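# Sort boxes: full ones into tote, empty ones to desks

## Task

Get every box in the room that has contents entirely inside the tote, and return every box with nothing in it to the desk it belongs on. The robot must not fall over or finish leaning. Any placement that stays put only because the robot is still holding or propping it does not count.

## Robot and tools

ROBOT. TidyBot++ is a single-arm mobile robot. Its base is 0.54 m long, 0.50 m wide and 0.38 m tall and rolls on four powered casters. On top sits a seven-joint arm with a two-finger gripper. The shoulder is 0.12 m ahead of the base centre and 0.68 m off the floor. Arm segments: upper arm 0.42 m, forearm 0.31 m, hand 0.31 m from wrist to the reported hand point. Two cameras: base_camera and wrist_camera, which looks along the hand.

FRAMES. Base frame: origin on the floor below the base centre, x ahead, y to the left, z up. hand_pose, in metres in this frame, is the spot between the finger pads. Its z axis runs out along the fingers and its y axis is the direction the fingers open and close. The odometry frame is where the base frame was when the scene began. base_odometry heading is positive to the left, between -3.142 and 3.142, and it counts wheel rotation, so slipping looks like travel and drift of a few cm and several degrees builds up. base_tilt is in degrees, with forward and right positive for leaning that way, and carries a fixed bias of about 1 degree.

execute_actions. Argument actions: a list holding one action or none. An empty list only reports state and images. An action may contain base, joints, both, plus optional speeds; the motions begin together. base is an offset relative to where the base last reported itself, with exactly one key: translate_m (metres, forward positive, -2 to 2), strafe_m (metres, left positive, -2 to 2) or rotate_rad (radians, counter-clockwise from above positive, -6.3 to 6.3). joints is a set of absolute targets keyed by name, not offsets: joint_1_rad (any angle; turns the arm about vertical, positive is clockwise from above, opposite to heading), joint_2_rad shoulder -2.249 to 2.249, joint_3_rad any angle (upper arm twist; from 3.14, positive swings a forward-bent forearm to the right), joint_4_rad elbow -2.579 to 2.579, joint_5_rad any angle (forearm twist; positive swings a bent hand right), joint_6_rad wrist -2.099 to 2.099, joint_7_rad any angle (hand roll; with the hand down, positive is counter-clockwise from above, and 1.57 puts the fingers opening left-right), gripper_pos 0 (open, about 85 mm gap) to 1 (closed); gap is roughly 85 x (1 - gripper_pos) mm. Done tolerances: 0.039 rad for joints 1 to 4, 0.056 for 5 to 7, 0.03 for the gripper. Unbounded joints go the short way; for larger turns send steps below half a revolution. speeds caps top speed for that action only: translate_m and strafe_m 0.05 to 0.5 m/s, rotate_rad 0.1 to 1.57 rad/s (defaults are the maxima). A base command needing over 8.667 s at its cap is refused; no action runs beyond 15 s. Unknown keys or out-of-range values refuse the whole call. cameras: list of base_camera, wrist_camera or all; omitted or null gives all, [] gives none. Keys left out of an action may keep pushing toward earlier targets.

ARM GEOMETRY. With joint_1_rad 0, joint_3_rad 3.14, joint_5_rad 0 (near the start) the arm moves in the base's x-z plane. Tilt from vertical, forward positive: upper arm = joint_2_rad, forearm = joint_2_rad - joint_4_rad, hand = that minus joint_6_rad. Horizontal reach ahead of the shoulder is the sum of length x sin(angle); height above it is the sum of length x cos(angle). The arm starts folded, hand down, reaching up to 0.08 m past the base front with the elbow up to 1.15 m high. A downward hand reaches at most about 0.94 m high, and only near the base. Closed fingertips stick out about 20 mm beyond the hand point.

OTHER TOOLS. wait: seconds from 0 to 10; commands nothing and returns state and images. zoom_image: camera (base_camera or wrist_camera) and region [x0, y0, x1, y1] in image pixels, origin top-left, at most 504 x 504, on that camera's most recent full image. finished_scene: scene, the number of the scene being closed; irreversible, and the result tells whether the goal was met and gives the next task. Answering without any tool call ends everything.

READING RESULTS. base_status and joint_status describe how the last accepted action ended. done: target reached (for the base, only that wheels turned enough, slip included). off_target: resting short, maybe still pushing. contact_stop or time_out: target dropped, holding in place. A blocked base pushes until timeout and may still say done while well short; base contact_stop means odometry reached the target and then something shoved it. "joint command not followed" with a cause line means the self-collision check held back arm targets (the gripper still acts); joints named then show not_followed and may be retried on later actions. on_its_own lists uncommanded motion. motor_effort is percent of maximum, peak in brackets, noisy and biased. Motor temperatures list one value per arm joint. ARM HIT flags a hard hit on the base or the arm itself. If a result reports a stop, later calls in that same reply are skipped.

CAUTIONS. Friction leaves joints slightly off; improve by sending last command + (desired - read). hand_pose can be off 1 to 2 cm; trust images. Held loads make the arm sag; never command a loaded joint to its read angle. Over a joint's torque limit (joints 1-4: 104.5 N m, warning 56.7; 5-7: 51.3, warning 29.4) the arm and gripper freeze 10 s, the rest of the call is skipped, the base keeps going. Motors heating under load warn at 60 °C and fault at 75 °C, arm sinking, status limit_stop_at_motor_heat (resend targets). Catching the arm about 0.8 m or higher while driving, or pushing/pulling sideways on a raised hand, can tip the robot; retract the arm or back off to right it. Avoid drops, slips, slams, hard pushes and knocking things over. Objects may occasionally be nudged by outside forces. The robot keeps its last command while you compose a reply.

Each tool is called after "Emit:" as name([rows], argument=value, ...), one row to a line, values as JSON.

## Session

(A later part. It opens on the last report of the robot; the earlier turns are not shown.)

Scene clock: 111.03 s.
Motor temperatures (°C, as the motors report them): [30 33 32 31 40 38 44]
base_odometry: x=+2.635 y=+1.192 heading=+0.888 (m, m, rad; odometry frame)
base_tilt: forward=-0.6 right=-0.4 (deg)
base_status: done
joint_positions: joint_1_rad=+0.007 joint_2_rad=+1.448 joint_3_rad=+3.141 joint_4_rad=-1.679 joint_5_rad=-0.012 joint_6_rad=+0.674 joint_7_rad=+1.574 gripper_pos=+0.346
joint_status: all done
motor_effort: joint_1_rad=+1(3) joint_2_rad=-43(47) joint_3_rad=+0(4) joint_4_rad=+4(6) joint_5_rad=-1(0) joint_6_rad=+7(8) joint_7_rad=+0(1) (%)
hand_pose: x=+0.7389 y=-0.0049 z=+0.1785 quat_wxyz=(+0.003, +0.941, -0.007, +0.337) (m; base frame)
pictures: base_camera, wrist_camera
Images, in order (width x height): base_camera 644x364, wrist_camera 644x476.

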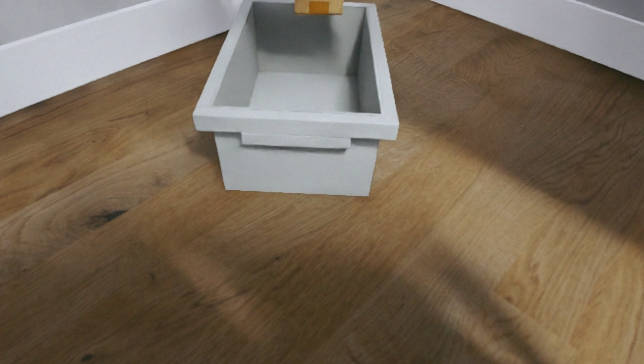

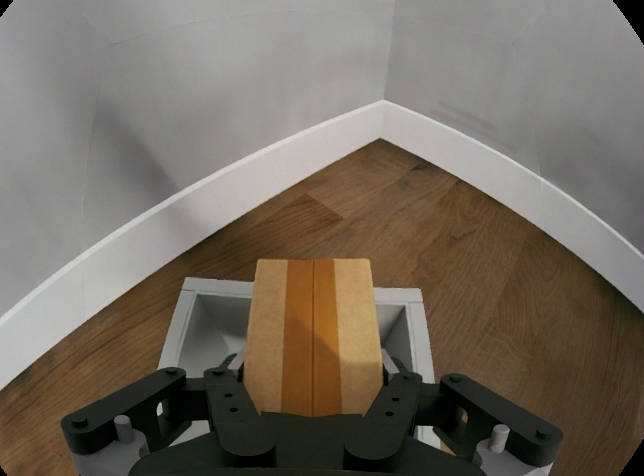

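Emit:
execute_actions([
  {"base":{"strafe_m":0.013},"joints":{"joint_2_rad":1.73,"joint_3_rad":3.141,"joint_4_rad":-1.31,"joint_6_rad":0.625}},
])

Scene clock: 114.20 s.
Motor temperatures (°C, as the motors report them): [30 33 32 31 40 38 44]
base_odometry: x=+2.625 y=+1.201 heading=+0.888 (m, m, rad; odometry frame)
base_tilt: forward=-0.5 right=-0.4 (deg)
base_status: done
joint_positions: joint_1_rad=-0.001 joint_2_rad=+1.747 joint_3_rad=+3.141 joint_4_rad=-1.340 joint_5_rad=-0.012 joint_6_rad=+0.652 joint_7_rad=+1.574 gripper_pos=+0.346
joint_status: all done
motor_effort: joint_1_rad=+1(2) joint_2_rad=-44(46) joint_3_rad=-1(3) joint_4_rad=+5(6) joint_5_rad=-1(1) joint_6_rad=+7(8) joint_7_rad=+0(0) (%)
hand_pose: x=+0.7525 y=+0.0000 z=+0.0575 quat_wxyz=(+0.002, +0.938, -0.004, +0.346) (m; base frame)
pictures: base_camera, wrist_camera
Images, in order (width x height): base_camera 644x364, wrist_camera 644x476.

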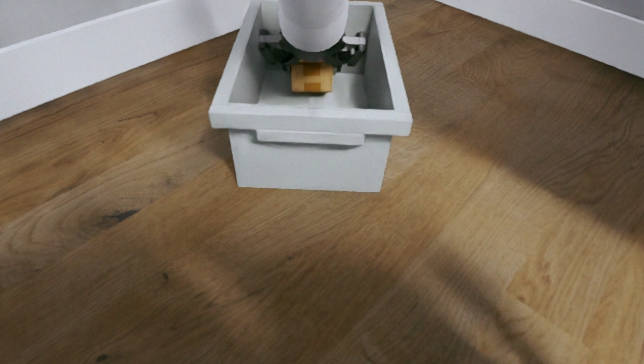

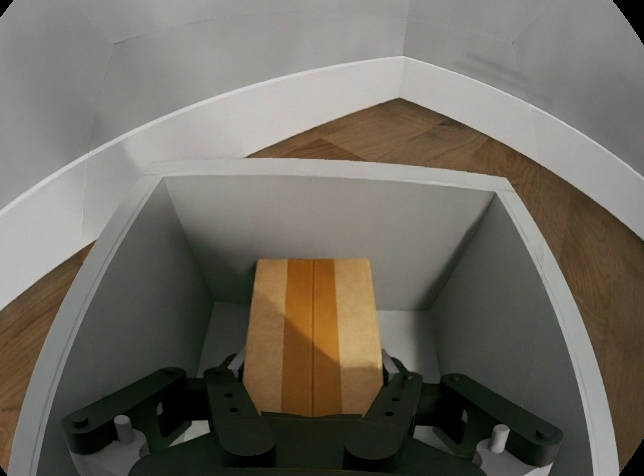

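Emit:
execute_actions([
  {"joints":{"joint_2_rad":1.775,"joint_4_rad":-1.275}},
])

Scene clock: 115.83 s.
Motor temperatures (°C, as the motors report them): [30 33 32 31 40 38 44]
base_odometry: x=+2.625 y=+1.201 heading=+0.888 (m, m, rad; odometry frame)
base_tilt: forward=-0.5 right=-0.4 (deg)
base_status: not commanded
joint_positions: joint_1_rad=-0.001 joint_2_rad=+1.786 joint_3_rad=+3.141 joint_4_rad=-1.299 joint_5_rad=-0.012 joint_6_rad=+0.652 joint_7_rad=+1.574 gripper_pos=+0.346
joint_status: all done
motor_effort: joint_1_rad=+0(0) joint_2_rad=-43(46) joint_3_rad=-2(1) joint_4_rad=+5(6) joint_5_rad=-1(1) joint_6_rad=+7(8) joint_7_rad=+0(0) (%)
hand_pose: x=+0.7507 y=+0.0000 z=+0.0419 quat_wxyz=(+0.002, +0.938, -0.004, +0.347) (m; base frame)
pictures: base_camera, wrist_camera
Images, in order (width x height): base_camera 644x364, wrist_camera 644x476.

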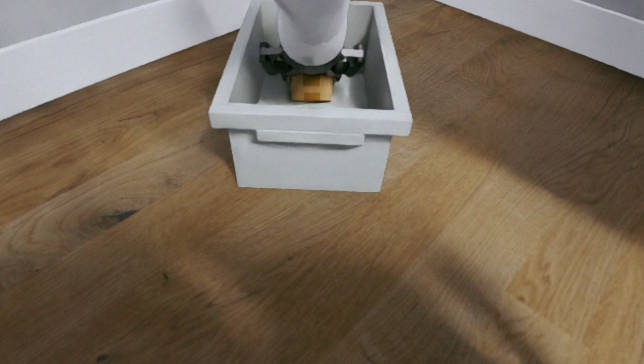

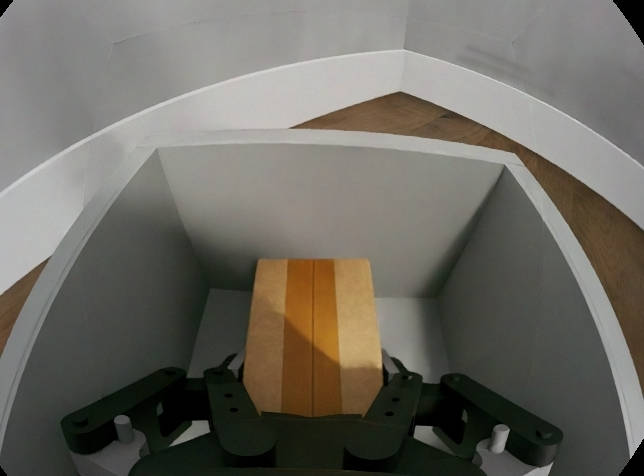

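Emit:
execute_actions([
  {"joints":{"joint_2_rad":1.80,"joint_4_rad":-1.26}},
])

Scene clock: 116.93 s.
Motor temperatures (°C, as the motors report them): [30 33 32 31 40 38 44]
base_odometry: x=+2.625 y=+1.201 heading=+0.888 (m, m, rad; odometry frame)
base_tilt: forward=-0.5 right=-0.5 (deg)
base_status: not commanded
joint_positions: joint_1_rad=-0.001 joint_2_rad=+1.801 joint_3_rad=+3.141 joint_4_rad=-1.282 joint_5_rad=-0.012 joint_6_rad=+0.652 joint_7_rad=+1.573 gripper_pos=+0.346
joint_status: all done
motor_effort: joint_1_rad=+1(0) joint_2_rad=-38(43) joint_3_rad=-1(1) joint_4_rad=+3(5) joint_5_rad=-1(1) joint_6_rad=+4(7) joint_7_rad=+0(1) (%)
hand_pose: x=+0.7499 y=+0.0000 z=+0.0358 quat_wxyz=(+0.002, +0.938, -0.004, +0.348) (m; base frame)
pictures: base_camera, wrist_camera
Images, in order (width x height): base_camera 644x364, wrist_camera 644x476.

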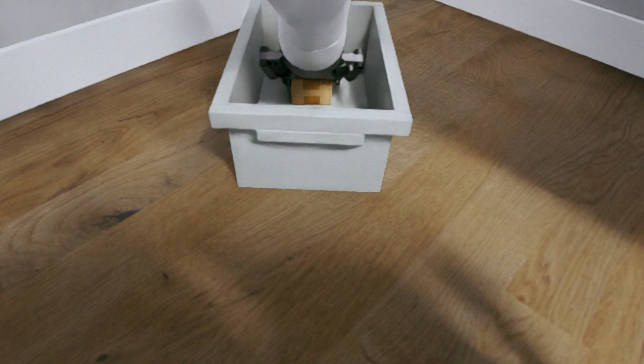

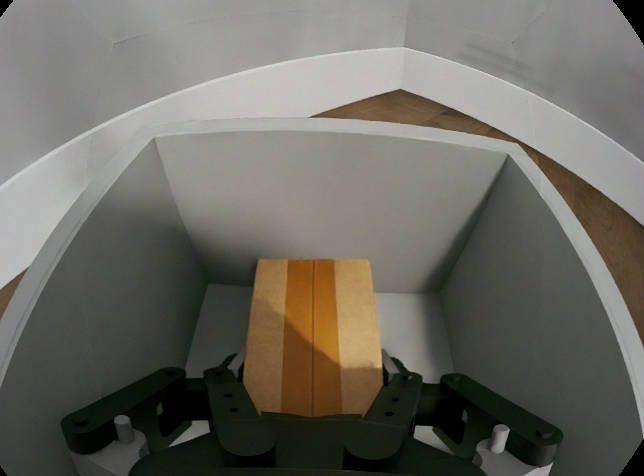

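Touched down. Release partially and lift out.

Emit:
execute_actions([
  {"joints":{"gripper_pos":0.22}},
], cameras=[])

Emit:
execute_actions([
  {"joints":{"joint_2_rad":1.40,"joint_4_rad":-1.72}},
])

Scene clock: 118.47 s.
Motor temperatures (°C, as the motors report them): [30 33 32 31 40 38 44]
base_odometry: x=+2.625 y=+1.201 heading=+0.888 (m, m, rad; odometry frame)
base_tilt: forward=-0.5 right=-0.4 (deg)
base_status: not commanded
joint_positions: joint_1_rad=-0.001 joint_2_rad=+1.802 joint_3_rad=+3.141 joint_4_rad=-1.281 joint_5_rad=-0.012 joint_6_rad=+0.652 joint_7_rad=+1.573 gripper_pos=+0.220
joint_status: all done
motor_effort: joint_1_rad=+0(1) joint_2_rad=-40(43) joint_3_rad=-1(1) joint_4_rad=+4(5) joint_5_rad=-1(0) joint_6_rad=+5(7) joint_7_rad=+0(0) (%)
hand_pose: x=+0.7506 y=+0.0000 z=+0.0360 quat_wxyz=(+0.002, +0.937, -0.004, +0.348) (m; base frame)
pictures: none
No camera images: the call's "cameras" was empty. Leave "cameras" out to get every camera's image.

Scene clock: 120.13 s.
Motor temperatures (°C, as the motors report them): [30 33 32 31 40 38 44]
base_odometry: x=+2.625 y=+1.201 heading=+0.888 (m, m, rad; odometry frame)
base_tilt: forward=-0.5 right=-0.5 (deg)
base_status: not commanded
joint_positions: joint_1_rad=-0.001 joint_2_rad=+1.404 joint_3_rad=+3.141 joint_4_rad=-1.698 joint_5_rad=-0.012 joint_6_rad=+0.652 joint_7_rad=+1.573 gripper_pos=+0.220
joint_status: all done
motor_effort: joint_1_rad=+1(1) joint_2_rad=-40(43) joint_3_rad=-1(1) joint_4_rad=+3(4) joint_5_rad=+0(1) joint_6_rad=+5(6) joint_7_rad=+0(0) (%)
hand_pose: x=+0.7447 y=+0.0000 z=+0.1976 quat_wxyz=(+0.002, +0.941, -0.004, +0.339) (m; base frame)
pictures: base_camera, wrist_camera
Images, in order (width x height): base_camera 644x364, wrist_camera 644x476.

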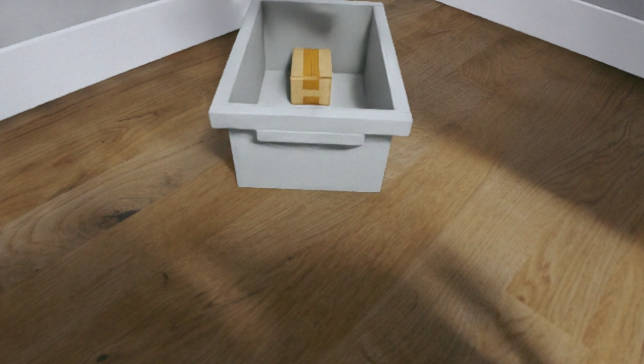

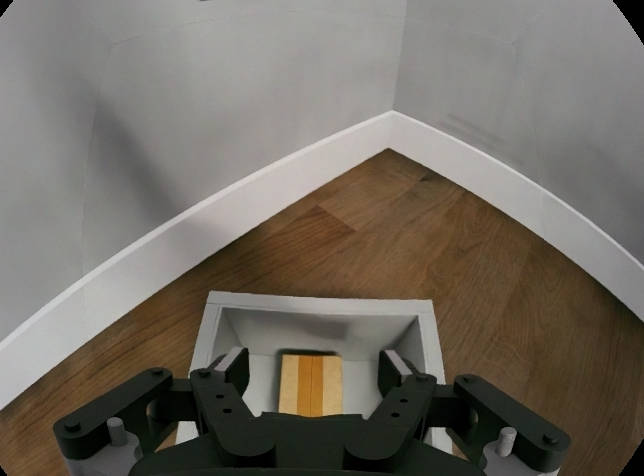

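Emit:
execute_actions([
  {"base":{"translate_m":-0.25},"joints":{"joint_2_rad":0.222,"joint_4_rad":-0.69,"joint_6_rad":-1.40,"gripper_pos":1.0}},
], cameras=[])

Emit:
execute_actions([
  {"base":{"rotate_rad":-0.80}},
])

Scene clock: 134.40 s.
Motor temperatures (°C, as the motors report them): [30 34 32 31 40 38 44]
base_odometry: x=+2.467 y=+1.007 heading=+0.888 (m, m, rad; odometry frame)
base_tilt: forward=-0.5 right=-0.5 (deg)
base_status: done
joint_positions: joint_1_rad=-0.001 joint_2_rad=+0.219 joint_3_rad=+3.141 joint_4_rad=-0.702 joint_5_rad=-0.012 joint_6_rad=-1.361 joint_7_rad=+1.573 gripper_pos=+0.999
joint_status: all done
motor_effort: joint_1_rad=+1(0) joint_2_rad=-26(49) joint_3_rad=-1(2) joint_4_rad=+17(19) joint_5_rad=-1(1) joint_6_rad=+6(6) joint_7_rad=+0(0) (%)
hand_pose: x=+0.6964 y=+0.0056 z=+1.0796 quat_wxyz=(-0.005, +0.909, +0.003, +0.417) (m; base frame)
pictures: none
No camera images: the call's "cameras" was empty. Leave "cameras" out to get every camera's image.

Scene clock: 136.30 s.
Motor temperatures (°C, as the motors report them): [30 34 32 31 40 38 44]
base_odometry: x=+2.467 y=+1.006 heading=+0.088 (m, m, rad; odometry frame)
base_tilt: forward=-0.5 right=-0.4 (deg)
base_status: done
joint_positions: joint_1_rad=+0.008 joint_2_rad=+0.221 joint_3_rad=+3.142 joint_4_rad=-0.702 joint_5_rad=-0.012 joint_6_rad=-1.361 joint_7_rad=+1.573 gripper_pos=+0.999
joint_status: not commanded
motor_effort: joint_1_rad=+0(4) joint_2_rad=-25(28) joint_3_rad=+0(4) joint_4_rad=+16(17) joint_5_rad=-1(2) joint_6_rad=+6(7) joint_7_rad=-1(0) (%)
hand_pose: x=+0.6973 y=-0.0001 z=+1.0783 quat_wxyz=(-0.003, +0.909, -0.001, +0.416) (m; base frame)
pictures: base_camera, wrist_camera
Images, in order (width x height): base_camera 644x364, wrist_camera 644x476.

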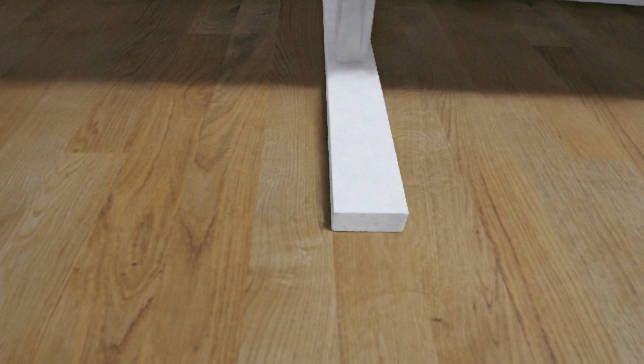

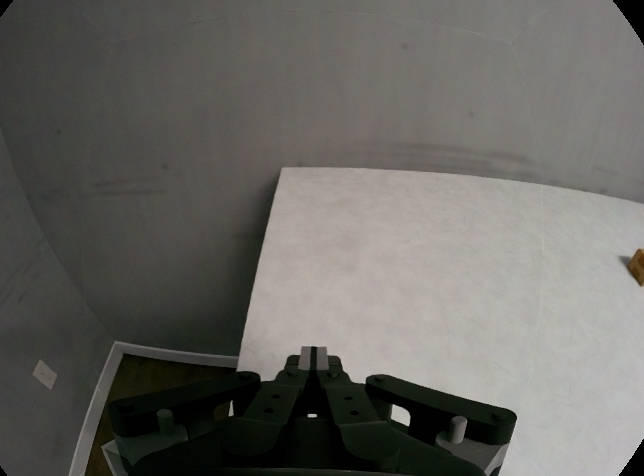

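Emit:
execute_actions([
  {"base":{"strafe_m":-0.73}},
])

Scene clock: 139.57 s.
Motor temperatures (°C, as the motors report them): [30 34 32 31 40 38 44]
base_odometry: x=+2.530 y=+0.279 heading=+0.088 (m, m, rad; odometry frame)
base_tilt: forward=-0.5 right=-0.4 (deg)
base_status: done
joint_positions: joint_1_rad=+0.005 joint_2_rad=+0.221 joint_3_rad=+3.142 joint_4_rad=-0.702 joint_5_rad=-0.012 joint_6_rad=-1.361 joint_7_rad=+1.573 gripper_pos=+0.999
joint_status: not commanded
motor_effort: joint_1_rad=+0(3) joint_2_rad=-26(26) joint_3_rad=+0(2) joint_4_rad=+16(17) joint_5_rad=-1(1) joint_6_rad=+6(6) joint_7_rad=+0(0) (%)
hand_pose: x=+0.6973 y=+0.0017 z=+1.0783 quat_wxyz=(-0.004, +0.909, +0.000, +0.416) (m; base frame)
pictures: base_camera, wrist_camera
Images, in order (width x height): base_camera 644x364, wrist_camera 644x476.

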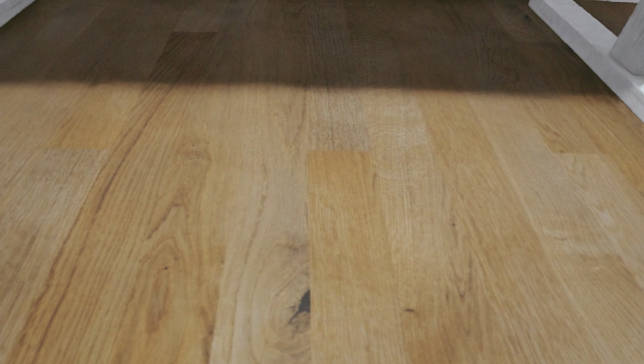

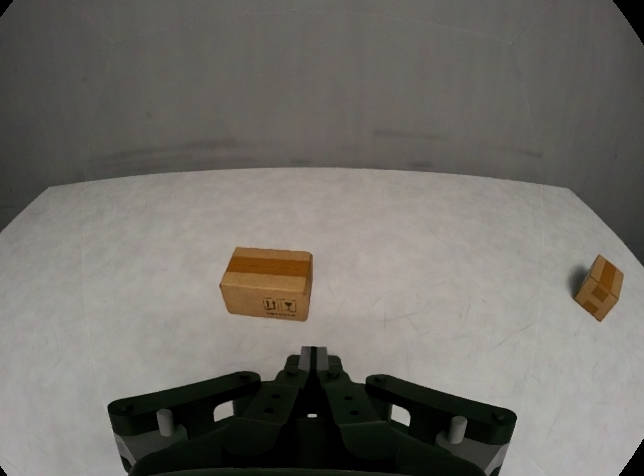

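Emit:
execute_actions([
  {"base":{"strafe_m":0.022},"joints":{"joint_2_rad":0.252,"joint_4_rad":-0.99,"joint_6_rad":-1.04}},
], cameras=["wrist_camera"])

Scene clock: 142.27 s.
Motor temperatures (°C, as the motors report them): [30 34 32 31 40 38 44]
base_odometry: x=+2.528 y=+0.301 heading=+0.087 (m, m, rad; odometry frame)
base_tilt: forward=-0.5 right=-0.4 (deg)
base_status: done
joint_positions: joint_1_rad=-0.001 joint_2_rad=+0.251 joint_3_rad=+3.142 joint_4_rad=-0.974 joint_5_rad=-0.012 joint_6_rad=-1.081 joint_7_rad=+1.573 gripper_pos=+0.999
joint_status: all done
motor_effort: joint_1_rad=+0(3) joint_2_rad=-30(31) joint_3_rad=+0(2) joint_4_rad=+19(20) joint_5_rad=-1(2) joint_6_rad=+6(7) joint_7_rad=+0(0) (%)
hand_pose: x=+0.7501 y=+0.0051 z=+0.9871 quat_wxyz=(-0.005, +0.914, +0.001, +0.406) (m; base frame)
pictures: wrist_camera
Images, in order (width x height): wrist_camera 644x476.

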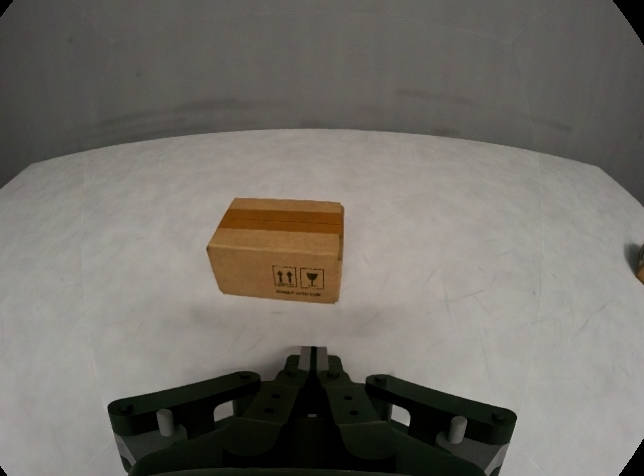

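Emit:
execute_actions([
  {"base":{"translate_m":0.10},"speeds":{"translate_m":0.08}},
], cameras=["wrist_camera"])

Scene clock: 145.33 s.
Motor temperatures (°C, as the motors report them): [30 34 32 31 40 38 44]
base_odometry: x=+2.628 y=+0.310 heading=+0.087 (m, m, rad; odometry frame)
base_tilt: forward=-0.5 right=-0.5 (deg)
base_status: done
joint_positions: joint_1_rad=-0.001 joint_2_rad=+0.252 joint_3_rad=+3.142 joint_4_rad=-0.974 joint_5_rad=-0.012 joint_6_rad=-1.080 joint_7_rad=+1.573 gripper_pos=+0.999
joint_status: not commanded
motor_effort: joint_1_rad=+0(1) joint_2_rad=-29(31) joint_3_rad=+0(1) joint_4_rad=+19(20) joint_5_rad=-1(1) joint_6_rad=+7(7) joint_7_rad=+1(1) (%)
hand_pose: x=+0.7505 y=+0.0051 z=+0.9868 quat_wxyz=(-0.005, +0.914, +0.001, +0.406) (m; base frame)
pictures: wrist_camera
Images, in order (width x height): wrist_camera 644x476.

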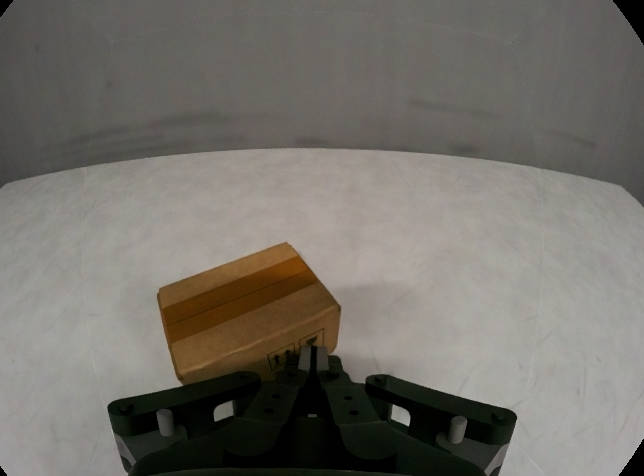

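Emit:
execute_actions([
  {"base":{"translate_m":0.035},"speeds":{"translate_m":0.08}},
], cameras=["wrist_camera"])

Scene clock: 146.90 s.
Motor temperatures (°C, as the motors report them): [30 34 32 31 40 38 44]
base_odometry: x=+2.663 y=+0.313 heading=+0.087 (m, m, rad; odometry frame)
base_tilt: forward=-0.5 right=-0.5 (deg)
base_status: done
joint_positions: joint_1_rad=-0.001 joint_2_rad=+0.251 joint_3_rad=+3.142 joint_4_rad=-0.974 joint_5_rad=-0.012 joint_6_rad=-1.080 joint_7_rad=+1.573 gripper_pos=+0.999
joint_status: not commanded
motor_effort: joint_1_rad=+0(2) joint_2_rad=-29(31) joint_3_rad=-1(1) joint_4_rad=+19(19) joint_5_rad=-1(1) joint_6_rad=+6(7) joint_7_rad=+0(0) (%)
hand_pose: x=+0.7503 y=+0.0050 z=+0.9874 quat_wxyz=(-0.005, +0.914, +0.001, +0.406) (m; base frame)
pictures: wrist_camera
Images, in order (width x height): wrist_camera 644x476.

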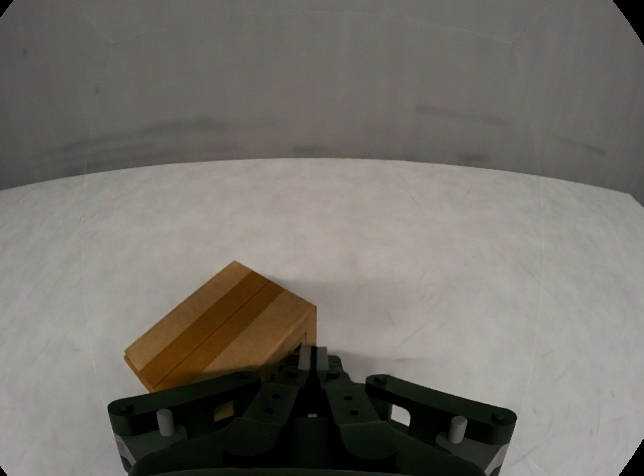

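Emit:
execute_actions([
  {"base":{"translate_m":0.022},"speeds":{"translate_m":0.08}},
], cameras=[])

Emit:
execute_actions([
  {"base":{"strafe_m":0.04},"speeds":{"strafe_m":0.08}},
], cameras=["wrist_camera"])

Scene clock: 148.87 s.
Motor temperatures (°C, as the motors report them): [30 34 32 31 40 38 44]
base_odometry: x=+2.686 y=+0.314 heading=+0.087 (m, m, rad; odometry frame)
base_tilt: forward=-0.5 right=-0.4 (deg)
base_status: done
joint_positions: joint_1_rad=-0.001 joint_2_rad=+0.252 joint_3_rad=+3.142 joint_4_rad=-0.974 joint_5_rad=-0.012 joint_6_rad=-1.079 joint_7_rad=+1.573 gripper_pos=+0.999
joint_status: not commanded
motor_effort: joint_1_rad=-1(1) joint_2_rad=-30(30) joint_3_rad=-1(1) joint_4_rad=+19(19) joint_5_rad=-1(1) joint_6_rad=+6(7) joint_7_rad=+0(0) (%)
hand_pose: x=+0.7507 y=+0.0050 z=+0.9871 quat_wxyz=(-0.005, +0.914, +0.001, +0.406) (m; base frame)
pictures: none
No camera images: the call's "cameras" was empty. Leave "cameras" out to get every camera's image.

Scene clock: 149.90 s.
Motor temperatures (°C, as the motors report them): [30 34 32 31 40 38 44]
base_odometry: x=+2.682 y=+0.354 heading=+0.087 (m, m, rad; odometry frame)
base_tilt: forward=-0.6 right=-0.4 (deg)
base_status: done
joint_positions: joint_1_rad=+0.004 joint_2_rad=+0.252 joint_3_rad=+3.142 joint_4_rad=-0.974 joint_5_rad=-0.012 joint_6_rad=-1.079 joint_7_rad=+1.573 gripper_pos=+0.999
joint_status: not commanded
motor_effort: joint_1_rad=+1(3) joint_2_rad=-29(29) joint_3_rad=+0(2) joint_4_rad=+19(19) joint_5_rad=-1(2) joint_6_rad=+6(6) joint_7_rad=+0(0) (%)
hand_pose: x=+0.7507 y=+0.0023 z=+0.9871 quat_wxyz=(-0.004, +0.914, -0.001, +0.406) (m; base frame)
pictures: wrist_camera
Images, in order (width x height): wrist_camera 644x476.

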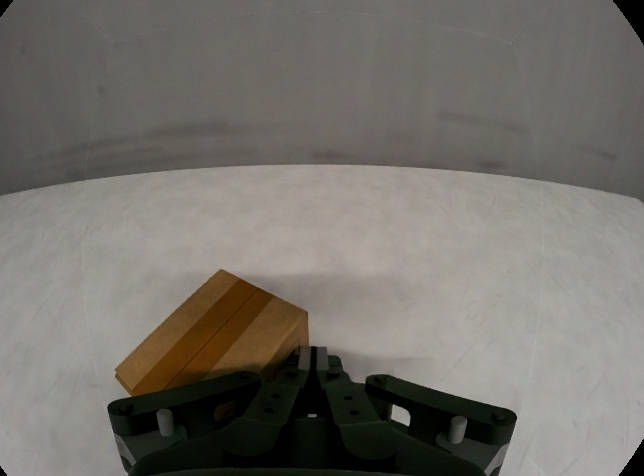

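Emit:
execute_actions([
  {"joints":{"joint_1_rad":0.03,"joint_2_rad":0.222,"joint_4_rad":-0.72,"joint_6_rad":-1.385}},
], cameras=[])

Emit:
execute_actions([
  {"base":{"strafe_m":0.233},"joints":{"joint_1_rad":0.29,"gripper_pos":0.0}},
])

Scene clock: 156.37 s.
Motor temperatures (°C, as the motors report them): [30 34 32 31 40 38 44]
base_odometry: x=+2.682 y=+0.354 heading=+0.087 (m, m, rad; odometry frame)
base_tilt: forward=-0.5 right=-0.5 (deg)
base_status: not commanded
joint_positions: joint_1_rad=+0.018 joint_2_rad=+0.223 joint_3_rad=+3.142 joint_4_rad=-0.737 joint_5_rad=-0.012 joint_6_rad=-1.345 joint_7_rad=+1.573 gripper_pos=+0.999
joint_status: all done
motor_effort: joint_1_rad=+0(1) joint_2_rad=-25(31) joint_3_rad=+0(1) joint_4_rad=+17(20) joint_5_rad=-1(1) joint_6_rad=+6(7) joint_7_rad=+0(0) (%)
hand_pose: x=+0.7008 y=-0.0054 z=+1.0641 quat_wxyz=(-0.002, +0.914, -0.006, +0.407) (m; base frame)
pictures: none
No camera images: the call's "cameras" was empty. Leave "cameras" out to get every camera's image.

Scene clock: 158.23 s.
Motor temperatures (°C, as the motors report them): [30 34 32 31 40 38 44]
base_odometry: x=+2.662 y=+0.587 heading=+0.086 (m, m, rad; odometry frame)
base_tilt: forward=-0.5 right=-0.5 (deg)
base_status: done
joint_positions: joint_1_rad=+0.280 joint_2_rad=+0.223 joint_3_rad=+3.142 joint_4_rad=-0.737 joint_5_rad=-0.012 joint_6_rad=-1.345 joint_7_rad=+1.573 gripper_pos=+0.000
joint_status: all done
motor_effort: joint_1_rad=+0(2) joint_2_rad=-25(27) joint_3_rad=+0(2) joint_4_rad=+17(17) joint_5_rad=-1(2) joint_6_rad=+6(6) joint_7_rad=+0(0) (%)
hand_pose: x=+0.6795 y=-0.1558 z=+1.0642 quat_wxyz=(+0.052, +0.905, -0.125, +0.403) (m; base frame)
pictures: base_camera, wrist_camera
Images, in order (width x height): base_camera 644x364, wrist_camera 644x476.

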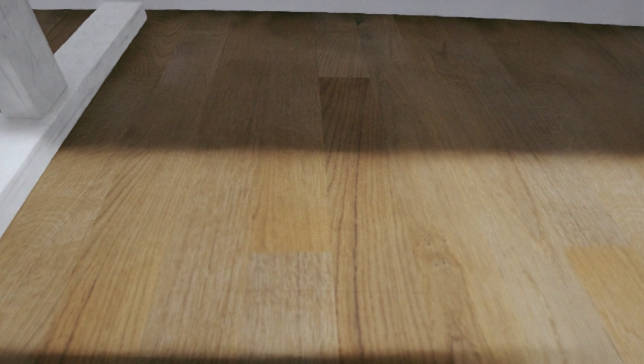

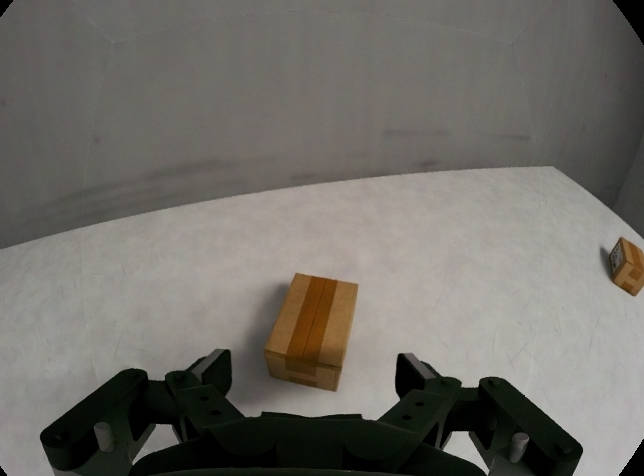

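Emit:
execute_actions([
  {"joints":{"joint_1_rad":0.263,"joint_2_rad":0.284,"joint_4_rad":-0.971,"joint_6_rad":-1.025}},
], cameras=["wrist_camera"])

Scene clock: 160.90 s.
Motor temperatures (°C, as the motors report them): [30 34 32 31 40 38 44]
base_odometry: x=+2.662 y=+0.587 heading=+0.086 (m, m, rad; odometry frame)
base_tilt: forward=-0.5 right=-0.4 (deg)
base_status: not commanded
joint_positions: joint_1_rad=+0.275 joint_2_rad=+0.287 joint_3_rad=+3.142 joint_4_rad=-0.957 joint_5_rad=-0.012 joint_6_rad=-1.066 joint_7_rad=+1.573 gripper_pos=+0.000
joint_status: all done
motor_effort: joint_1_rad=+0(1) joint_2_rad=-30(32) joint_3_rad=+0(0) joint_4_rad=+19(20) joint_5_rad=-1(0) joint_6_rad=+6(6) joint_7_rad=+0(0) (%)
hand_pose: x=+0.7428 y=-0.1715 z=+0.9766 quat_wxyz=(+0.050, +0.906, -0.125, +0.401) (m; base frame)
pictures: wrist_camera
Images, in order (width x height): wrist_camera 644x476.

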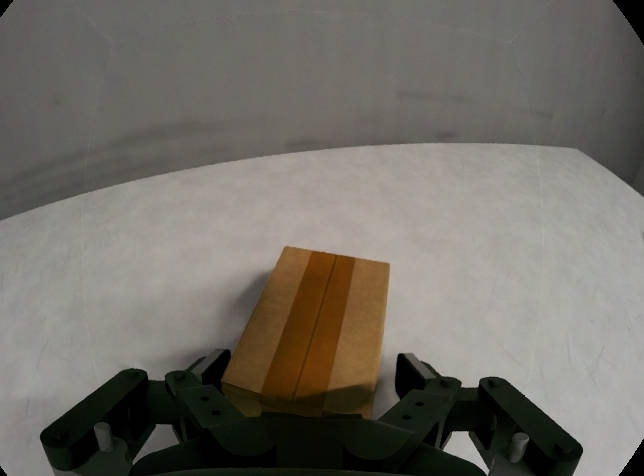

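Emit:
execute_actions([
  {"joints":{"gripper_pos":1.0}},
], cameras=["wrist_camera"])

Scene clock: 162.57 s.
Motor temperatures (°C, as the motors report them): [30 34 32 31 40 38 44]
base_odometry: x=+2.662 y=+0.587 heading=+0.086 (m, m, rad; odometry frame)
base_tilt: forward=-0.5 right=-0.4 (deg)
base_status: not commanded
joint_positions: joint_1_rad=+0.274 joint_2_rad=+0.285 joint_3_rad=+3.142 joint_4_rad=-0.958 joint_5_rad=-0.012 joint_6_rad=-1.063 joint_7_rad=+1.573 gripper_pos=+0.313
joint_status: gripper_pos off_target (ended at +0.313, target +1.000)
motor_effort: joint_1_rad=+1(1) joint_2_rad=-31(33) joint_3_rad=+0(1) joint_4_rad=+19(22) joint_5_rad=-1(1) joint_6_rad=+6(8) joint_7_rad=+0(1) (%)
hand_pose: x=+0.7429 y=-0.1709 z=+0.9780 quat_wxyz=(+0.050, +0.906, -0.124, +0.403) (m; base frame)
pictures: wrist_camera
Images, in order (width x height): wrist_camera 644x476.

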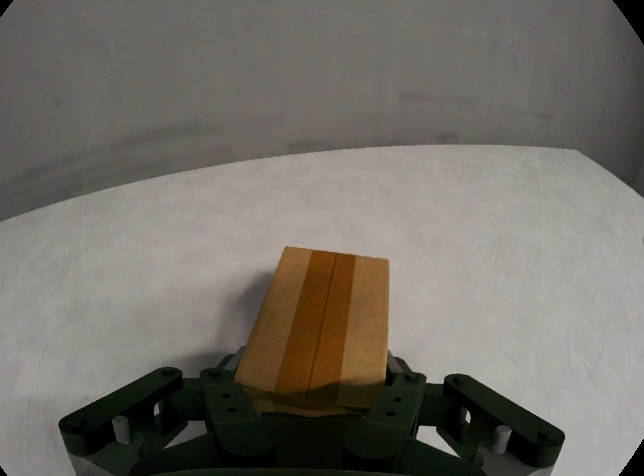

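Emit:
execute_actions([
  {"joints":{"joint_4_rad":-0.89}},
], cameras=["wrist_camera"])

Emit:
wait(seconds=0.3)

Scene clock: 163.93 s.
Motor temperatures (°C, as the motors report them): [30 34 32 31 40 38 44]
base_odometry: x=+2.662 y=+0.587 heading=+0.086 (m, m, rad; odometry frame)
base_tilt: forward=-0.5 right=-0.5 (deg)
base_status: not commanded
joint_positions: joint_1_rad=+0.274 joint_2_rad=+0.304 joint_3_rad=+3.142 joint_4_rad=-0.932 joint_5_rad=-0.012 joint_6_rad=-1.063 joint_7_rad=+1.573 gripper_pos=+0.313
joint_status: joint_4_rad off_target (ended at -0.932, target -0.890)
motor_effort: joint_1_rad=+0(1) joint_2_rad=-36(37) joint_3_rad=-1(0) joint_4_rad=+23(24) joint_5_rad=-1(1) joint_6_rad=+9(9) joint_7_rad=+0(0) (%)
hand_pose: x=+0.7510 y=-0.1731 z=+0.9792 quat_wxyz=(+0.051, +0.904, -0.124, +0.406) (m; base frame)
pictures: wrist_camera
Images, in order (width x height): wrist_camera 644x476.

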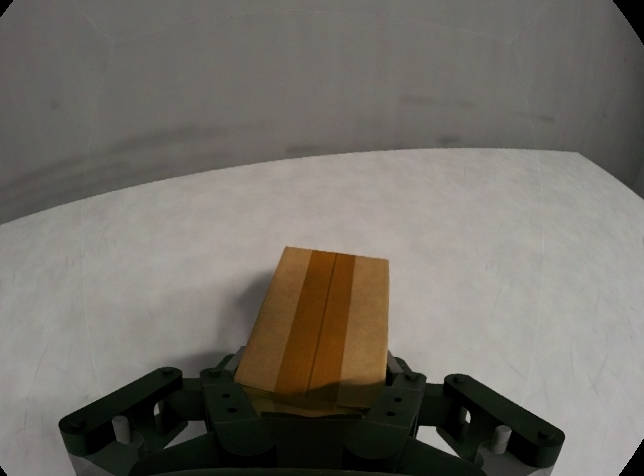

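Scene clock: 164.23 s.
Motor temperatures (°C, as the motors report them): [30 34 32 31 40 38 44]
base_odometry: x=+2.662 y=+0.587 heading=+0.086 (m, m, rad; odometry frame)
base_tilt: forward=-0.5 right=-0.4 (deg)
base_status: not commanded
joint_positions: joint_1_rad=+0.274 joint_2_rad=+0.304 joint_3_rad=+3.142 joint_4_rad=-0.932 joint_5_rad=-0.012 joint_6_rad=-1.063 joint_7_rad=+1.573 gripper_pos=+0.313
joint_status: joint_4_rad off_target (ended at -0.932, target -0.890)
motor_effort: joint_1_rad=+0(1) joint_2_rad=-36(37) joint_3_rad=+0(0) joint_4_rad=+23(24) joint_5_rad=+0(1) joint_6_rad=+9(9) joint_7_rad=+0(0) (%)
hand_pose: x=+0.7510 y=-0.1731 z=+0.9792 quat_wxyz=(+0.051, +0.904, -0.124, +0.406) (m; base frame)
wait: 0.30 s; at rest by 0.27 s
pictures: base_camera, wrist_camera
Images, in order (width x height): base_camera 644x364, wrist_camera 644x476.

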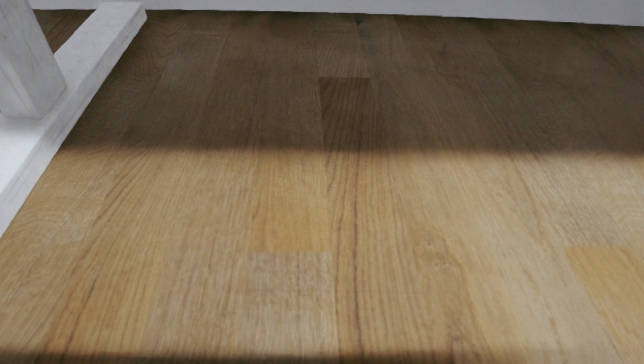

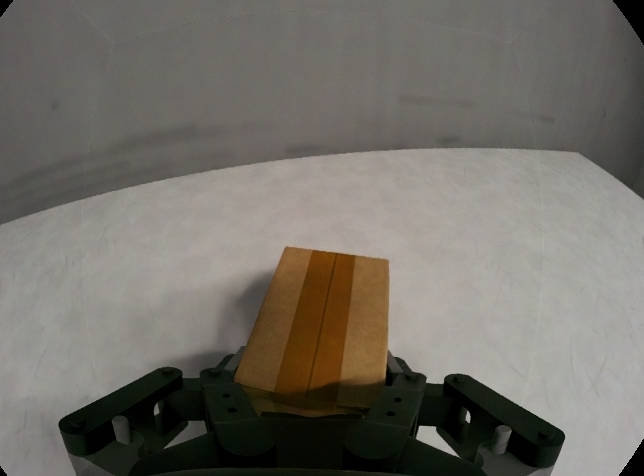

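Emit:
execute_actions([
  {"joints":{"joint_2_rad":0.235}},
], cameras=["wrist_camera"])

Scene clock: 169.10 s.
Motor temperatures (°C, as the motors report them): [30 34 32 31 40 38 44]
base_odometry: x=+2.662 y=+0.587 heading=+0.086 (m, m, rad; odometry frame)
base_tilt: forward=-0.5 right=-0.5 (deg)
base_status: not commanded
joint_positions: joint_1_rad=+0.274 joint_2_rad=+0.264 joint_3_rad=+3.142 joint_4_rad=-0.929 joint_5_rad=-0.012 joint_6_rad=-1.063 joint_7_rad=+1.573 gripper_pos=+0.313
joint_status: all done
motor_effort: joint_1_rad=+0(0) joint_2_rad=-34(39) joint_3_rad=+0(1) joint_4_rad=+23(24) joint_5_rad=+0(0) joint_6_rad=+9(10) joint_7_rad=+0(0) (%)
hand_pose: x=+0.7392 y=-0.1698 z=+1.0070 quat_wxyz=(+0.053, +0.895, -0.123, +0.425) (m; base frame)
pictures: wrist_camera
Images, in order (width x height): wrist_camera 644x476.

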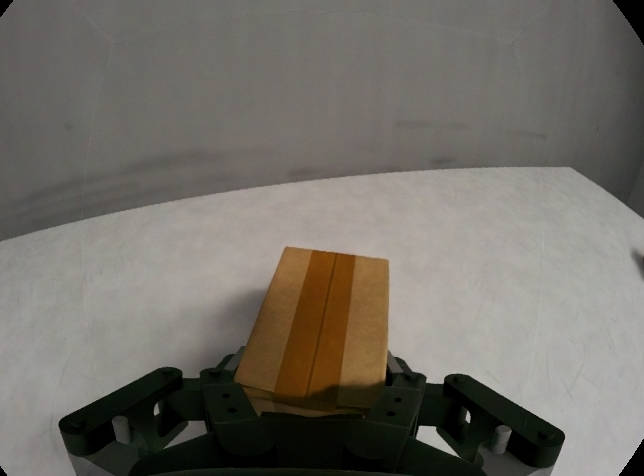

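Emit:
execute_actions([
  {"joints":{"joint_1_rad":-0.18,"joint_2_rad":-0.115,"joint_4_rad":-1.33}},
], cameras=["wrist_camera"])

Scene clock: 173.33 s.
Motor temperatures (°C, as the motors report them): [30 34 32 31 40 38 44]
base_odometry: x=+2.662 y=+0.587 heading=+0.086 (m, m, rad; odometry frame)
base_tilt: forward=-0.5 right=-0.5 (deg)
base_status: not commanded
joint_positions: joint_1_rad=-0.171 joint_2_rad=-0.095 joint_3_rad=+3.140 joint_4_rad=-1.329 joint_5_rad=-0.012 joint_6_rad=-1.063 joint_7_rad=+1.573 gripper_pos=+0.313
joint_status: all done
motor_effort: joint_1_rad=+0(3) joint_2_rad=-20(36) joint_3_rad=+0(3) joint_4_rad=+23(23) joint_5_rad=-1(1) joint_6_rad=+9(10) joint_7_rad=+0(0) (%)
hand_pose: x=+0.6005 y=+0.0887 z=+0.9979 quat_wxyz=(-0.040, +0.909, +0.079, +0.408) (m; base frame)
pictures: wrist_camera
Images, in order (width x height): wrist_camera 644x476.

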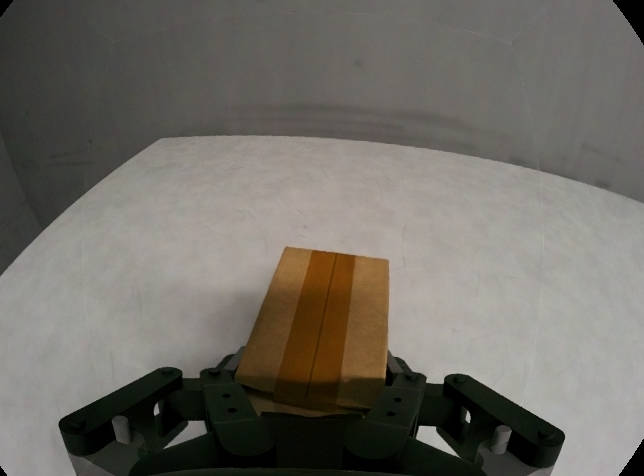

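Emit:
execute_actions([
  {"joints":{"joint_4_rad":-1.395,"joint_6_rad":-0.955}},
], cameras=[])

Scene clock: 175.10 s.
Motor temperatures (°C, as the motors report them): [30 34 32 31 40 38 44]
base_odometry: x=+2.662 y=+0.587 heading=+0.086 (m, m, rad; odometry frame)
base_tilt: forward=-0.5 right=-0.5 (deg)
base_status: not commanded
joint_positions: joint_1_rad=-0.171 joint_2_rad=-0.096 joint_3_rad=+3.140 joint_4_rad=-1.392 joint_5_rad=-0.012 joint_6_rad=-1.009 joint_7_rad=+1.573 gripper_pos=+0.313
joint_status: all done
motor_effort: joint_1_rad=+0(1) joint_2_rad=-19(23) joint_3_rad=+1(0) joint_4_rad=+23(24) joint_5_rad=-1(1) joint_6_rad=+8(9) joint_7_rad=+0(1) (%)
hand_pose: x=+0.6042 y=+0.0892 z=+0.9774 quat_wxyz=(-0.040, +0.910, +0.079, +0.404) (m; base frame)
pictures: none
No camera images: the call's "cameras" was empty. Leave "cameras" out to get every camera's image.

Emit:
execute_actions([
  {"joints":{"joint_4_rad":-1.41,"gripper_pos":0.0}},
], cameras=["wrist_camera"])

Scene clock: 176.73 s.
Motor temperatures (°C, as the motors report them): [30 34 32 31 40 38 44]
base_odometry: x=+2.662 y=+0.587 heading=+0.086 (m, m, rad; odometry frame)
base_tilt: forward=-0.5 right=-0.4 (deg)
base_status: not commanded
joint_positions: joint_1_rad=-0.171 joint_2_rad=-0.105 joint_3_rad=+3.140 joint_4_rad=-1.398 joint_5_rad=-0.012 joint_6_rad=-0.997 joint_7_rad=+1.573 gripper_pos=+0.000
joint_status: all done
motor_effort: joint_1_rad=+1(1) joint_2_rad=-16(21) joint_3_rad=-1(1) joint_4_rad=+19(23) joint_5_rad=-1(1) joint_6_rad=+6(9) joint_7_rad=+1(0) (%)
hand_pose: x=+0.6032 y=+0.0890 z=+0.9815 quat_wxyz=(-0.041, +0.907, +0.079, +0.411) (m; base frame)
pictures: wrist_camera
Images, in order (width x height): wrist_camera 644x476.

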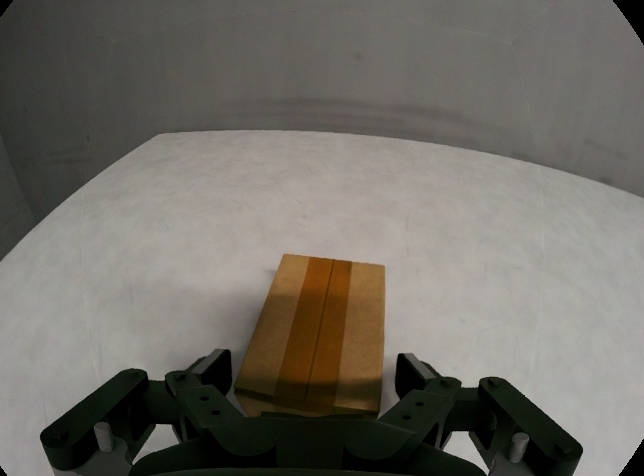

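Emit:
execute_actions([
  {"joints":{"joint_2_rad":0.267,"joint_4_rad":-0.46,"joint_6_rad":-1.945}},
], cameras=[])

Emit:
execute_actions([
  {"base":{"strafe_m":0.085},"joints":{"joint_1_rad":0.01}},
])

Scene clock: 179.87 s.
Motor temperatures (°C, as the motors report them): [30 34 32 31 40 38 44]
base_odometry: x=+2.662 y=+0.587 heading=+0.086 (m, m, rad; odometry frame)
base_tilt: forward=-0.6 right=-0.5 (deg)
base_status: not commanded
joint_positions: joint_1_rad=-0.171 joint_2_rad=+0.254 joint_3_rad=+3.140 joint_4_rad=-0.482 joint_5_rad=-0.012 joint_6_rad=-1.905 joint_7_rad=+1.573 gripper_pos=+0.000
joint_status: all done
motor_effort: joint_1_rad=+0(0) joint_2_rad=-23(24) joint_3_rad=+0(0) joint_4_rad=+13(21) joint_5_rad=-1(1) joint_6_rad=+4(8) joint_7_rad=-1(0) (%)
hand_pose: x=+0.5774 y=+0.0846 z=+1.0491 quat_wxyz=(-0.026, +0.965, +0.088, +0.247) (m; base frame)
pictures: none
No camera images: the call's "cameras" was empty. Leave "cameras" out to get every camera's image.

Scene clock: 181.07 s.
Motor temperatures (°C, as the motors report them): [30 34 32 31 40 38 44]
base_odometry: x=+2.655 y=+0.672 heading=+0.086 (m, m, rad; odometry frame)
base_tilt: forward=-0.5 right=-0.5 (deg)
base_status: done
joint_positions: joint_1_rad=-0.002 joint_2_rad=+0.255 joint_3_rad=+3.140 joint_4_rad=-0.482 joint_5_rad=-0.012 joint_6_rad=-1.905 joint_7_rad=+1.573 gripper_pos=+0.000
joint_status: all done
motor_effort: joint_1_rad=+1(2) joint_2_rad=-24(24) joint_3_rad=+0(1) joint_4_rad=+13(13) joint_5_rad=-1(1) joint_6_rad=+4(4) joint_7_rad=+0(0) (%)
hand_pose: x=+0.5856 y=+0.0066 z=+1.0486 quat_wxyz=(-0.005, +0.969, +0.006, +0.247) (m; base frame)
pictures: base_camera, wrist_camera
Images, in order (width x height): base_camera 644x364, wrist_camera 644x476.

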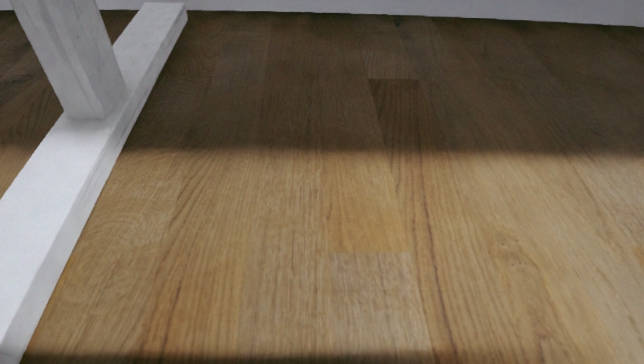

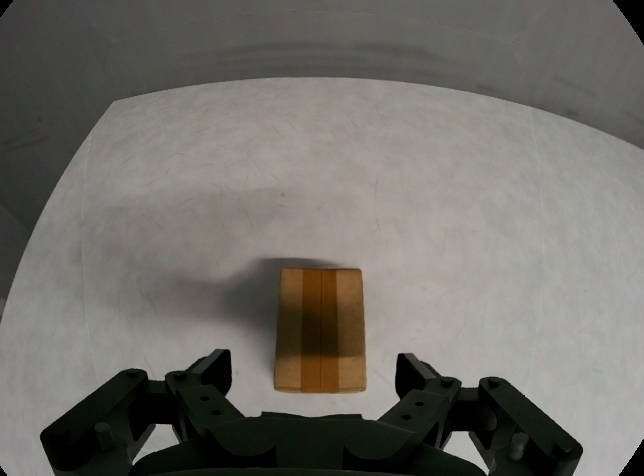

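Emit:
execute_actions([
  {"joints":{"joint_1_rad":0.02,"joint_2_rad":0.208,"joint_4_rad":-0.827,"joint_6_rad":-1.585}},
], cameras=["wrist_camera"])

Scene clock: 183.90 s.
Motor temperatures (°C, as the motors report them): [30 34 32 31 40 38 44]
base_odometry: x=+2.655 y=+0.672 heading=+0.086 (m, m, rad; odometry frame)
base_tilt: forward=-0.5 right=-0.4 (deg)
base_status: not commanded
joint_positions: joint_1_rad=+0.007 joint_2_rad=+0.221 joint_3_rad=+3.140 joint_4_rad=-0.808 joint_5_rad=-0.012 joint_6_rad=-1.626 joint_7_rad=+1.573 gripper_pos=+0.000
joint_status: all done
motor_effort: joint_1_rad=+1(0) joint_2_rad=-25(27) joint_3_rad=+0(0) joint_4_rad=+16(17) joint_5_rad=+0(1) joint_6_rad=+3(4) joint_7_rad=+0(0) (%)
hand_pose: x=+0.6261 y=+0.0025 z=+0.9796 quat_wxyz=(-0.005, +0.970, +0.001, +0.241) (m; base frame)
pictures: wrist_camera
Images, in order (width x height): wrist_camera 644x476.

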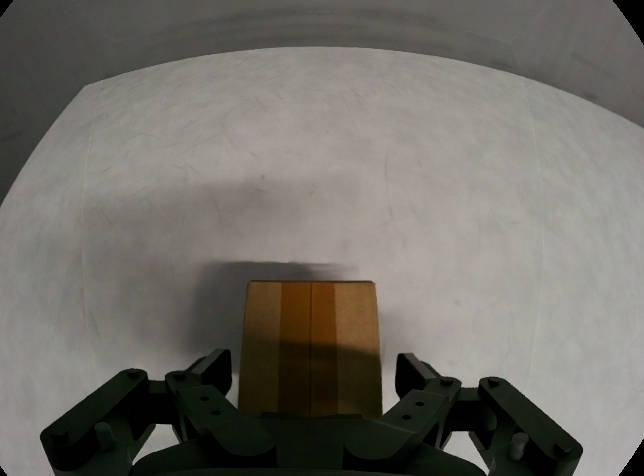

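Emit:
execute_actions([
  {"joints":{"gripper_pos":1.0}},
], cameras=["wrist_camera"])

Scene clock: 185.37 s.
Motor temperatures (°C, as the motors report them): [30 34 32 31 40 38 44]
base_odometry: x=+2.655 y=+0.672 heading=+0.086 (m, m, rad; odometry frame)
base_tilt: forward=-0.5 right=-0.5 (deg)
base_status: not commanded
joint_positions: joint_1_rad=+0.007 joint_2_rad=+0.218 joint_3_rad=+3.140 joint_4_rad=-0.810 joint_5_rad=-0.012 joint_6_rad=-1.624 joint_7_rad=+1.573 gripper_pos=+0.347
joint_status: gripper_pos off_target (ended at +0.347, target +1.000)
motor_effort: joint_1_rad=+1(1) joint_2_rad=-26(29) joint_3_rad=+0(2) joint_4_rad=+16(18) joint_5_rad=-1(1) joint_6_rad=+4(6) joint_7_rad=+0(0) (%)
hand_pose: x=+0.6257 y=+0.0023 z=+0.9802 quat_wxyz=(-0.005, +0.970, +0.001, +0.242) (m; base frame)
pictures: wrist_camera
Images, in order (width x height): wrist_camera 644x476.

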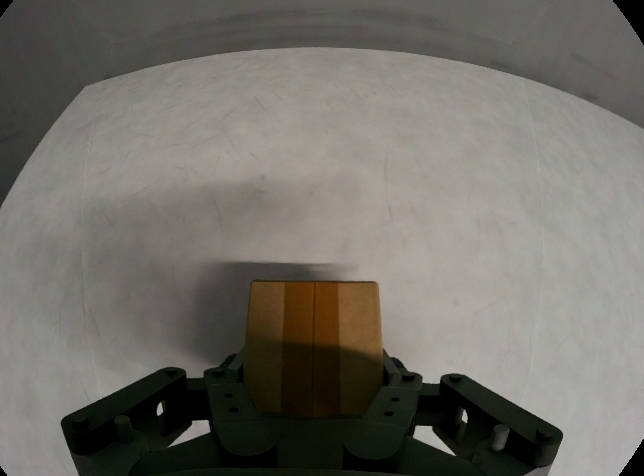

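Emit:
execute_actions([
  {"base":{"translate_m":-0.497},"joints":{"joint_2_rad":0.0,"joint_4_rad":-0.76,"joint_1_rad":0.003}},
], cameras=[])

Scene clock: 188.93 s.
Motor temperatures (°C, as the motors report them): [30 34 32 31 40 38 44]
base_odometry: x=+2.160 y=+0.629 heading=+0.086 (m, m, rad; odometry frame)
base_tilt: forward=-0.5 right=-0.5 (deg)
base_status: done
joint_positions: joint_1_rad=+0.007 joint_2_rad=+0.012 joint_3_rad=+3.140 joint_4_rad=-0.788 joint_5_rad=-0.012 joint_6_rad=-1.621 joint_7_rad=+1.573 gripper_pos=+0.347
joint_status: all done
motor_effort: joint_1_rad=+1(1) joint_2_rad=-19(36) joint_3_rad=+0(1) joint_4_rad=+18(21) joint_5_rad=-1(0) joint_6_rad=+8(9) joint_7_rad=+0(1) (%)
hand_pose: x=+0.5549 y=+0.0028 z=+1.0876 quat_wxyz=(-0.004, +0.936, +0.001, +0.352) (m; base frame)
pictures: none
No camera images: the call's "cameras" was empty. Leave "cameras" out to get every camera's image.


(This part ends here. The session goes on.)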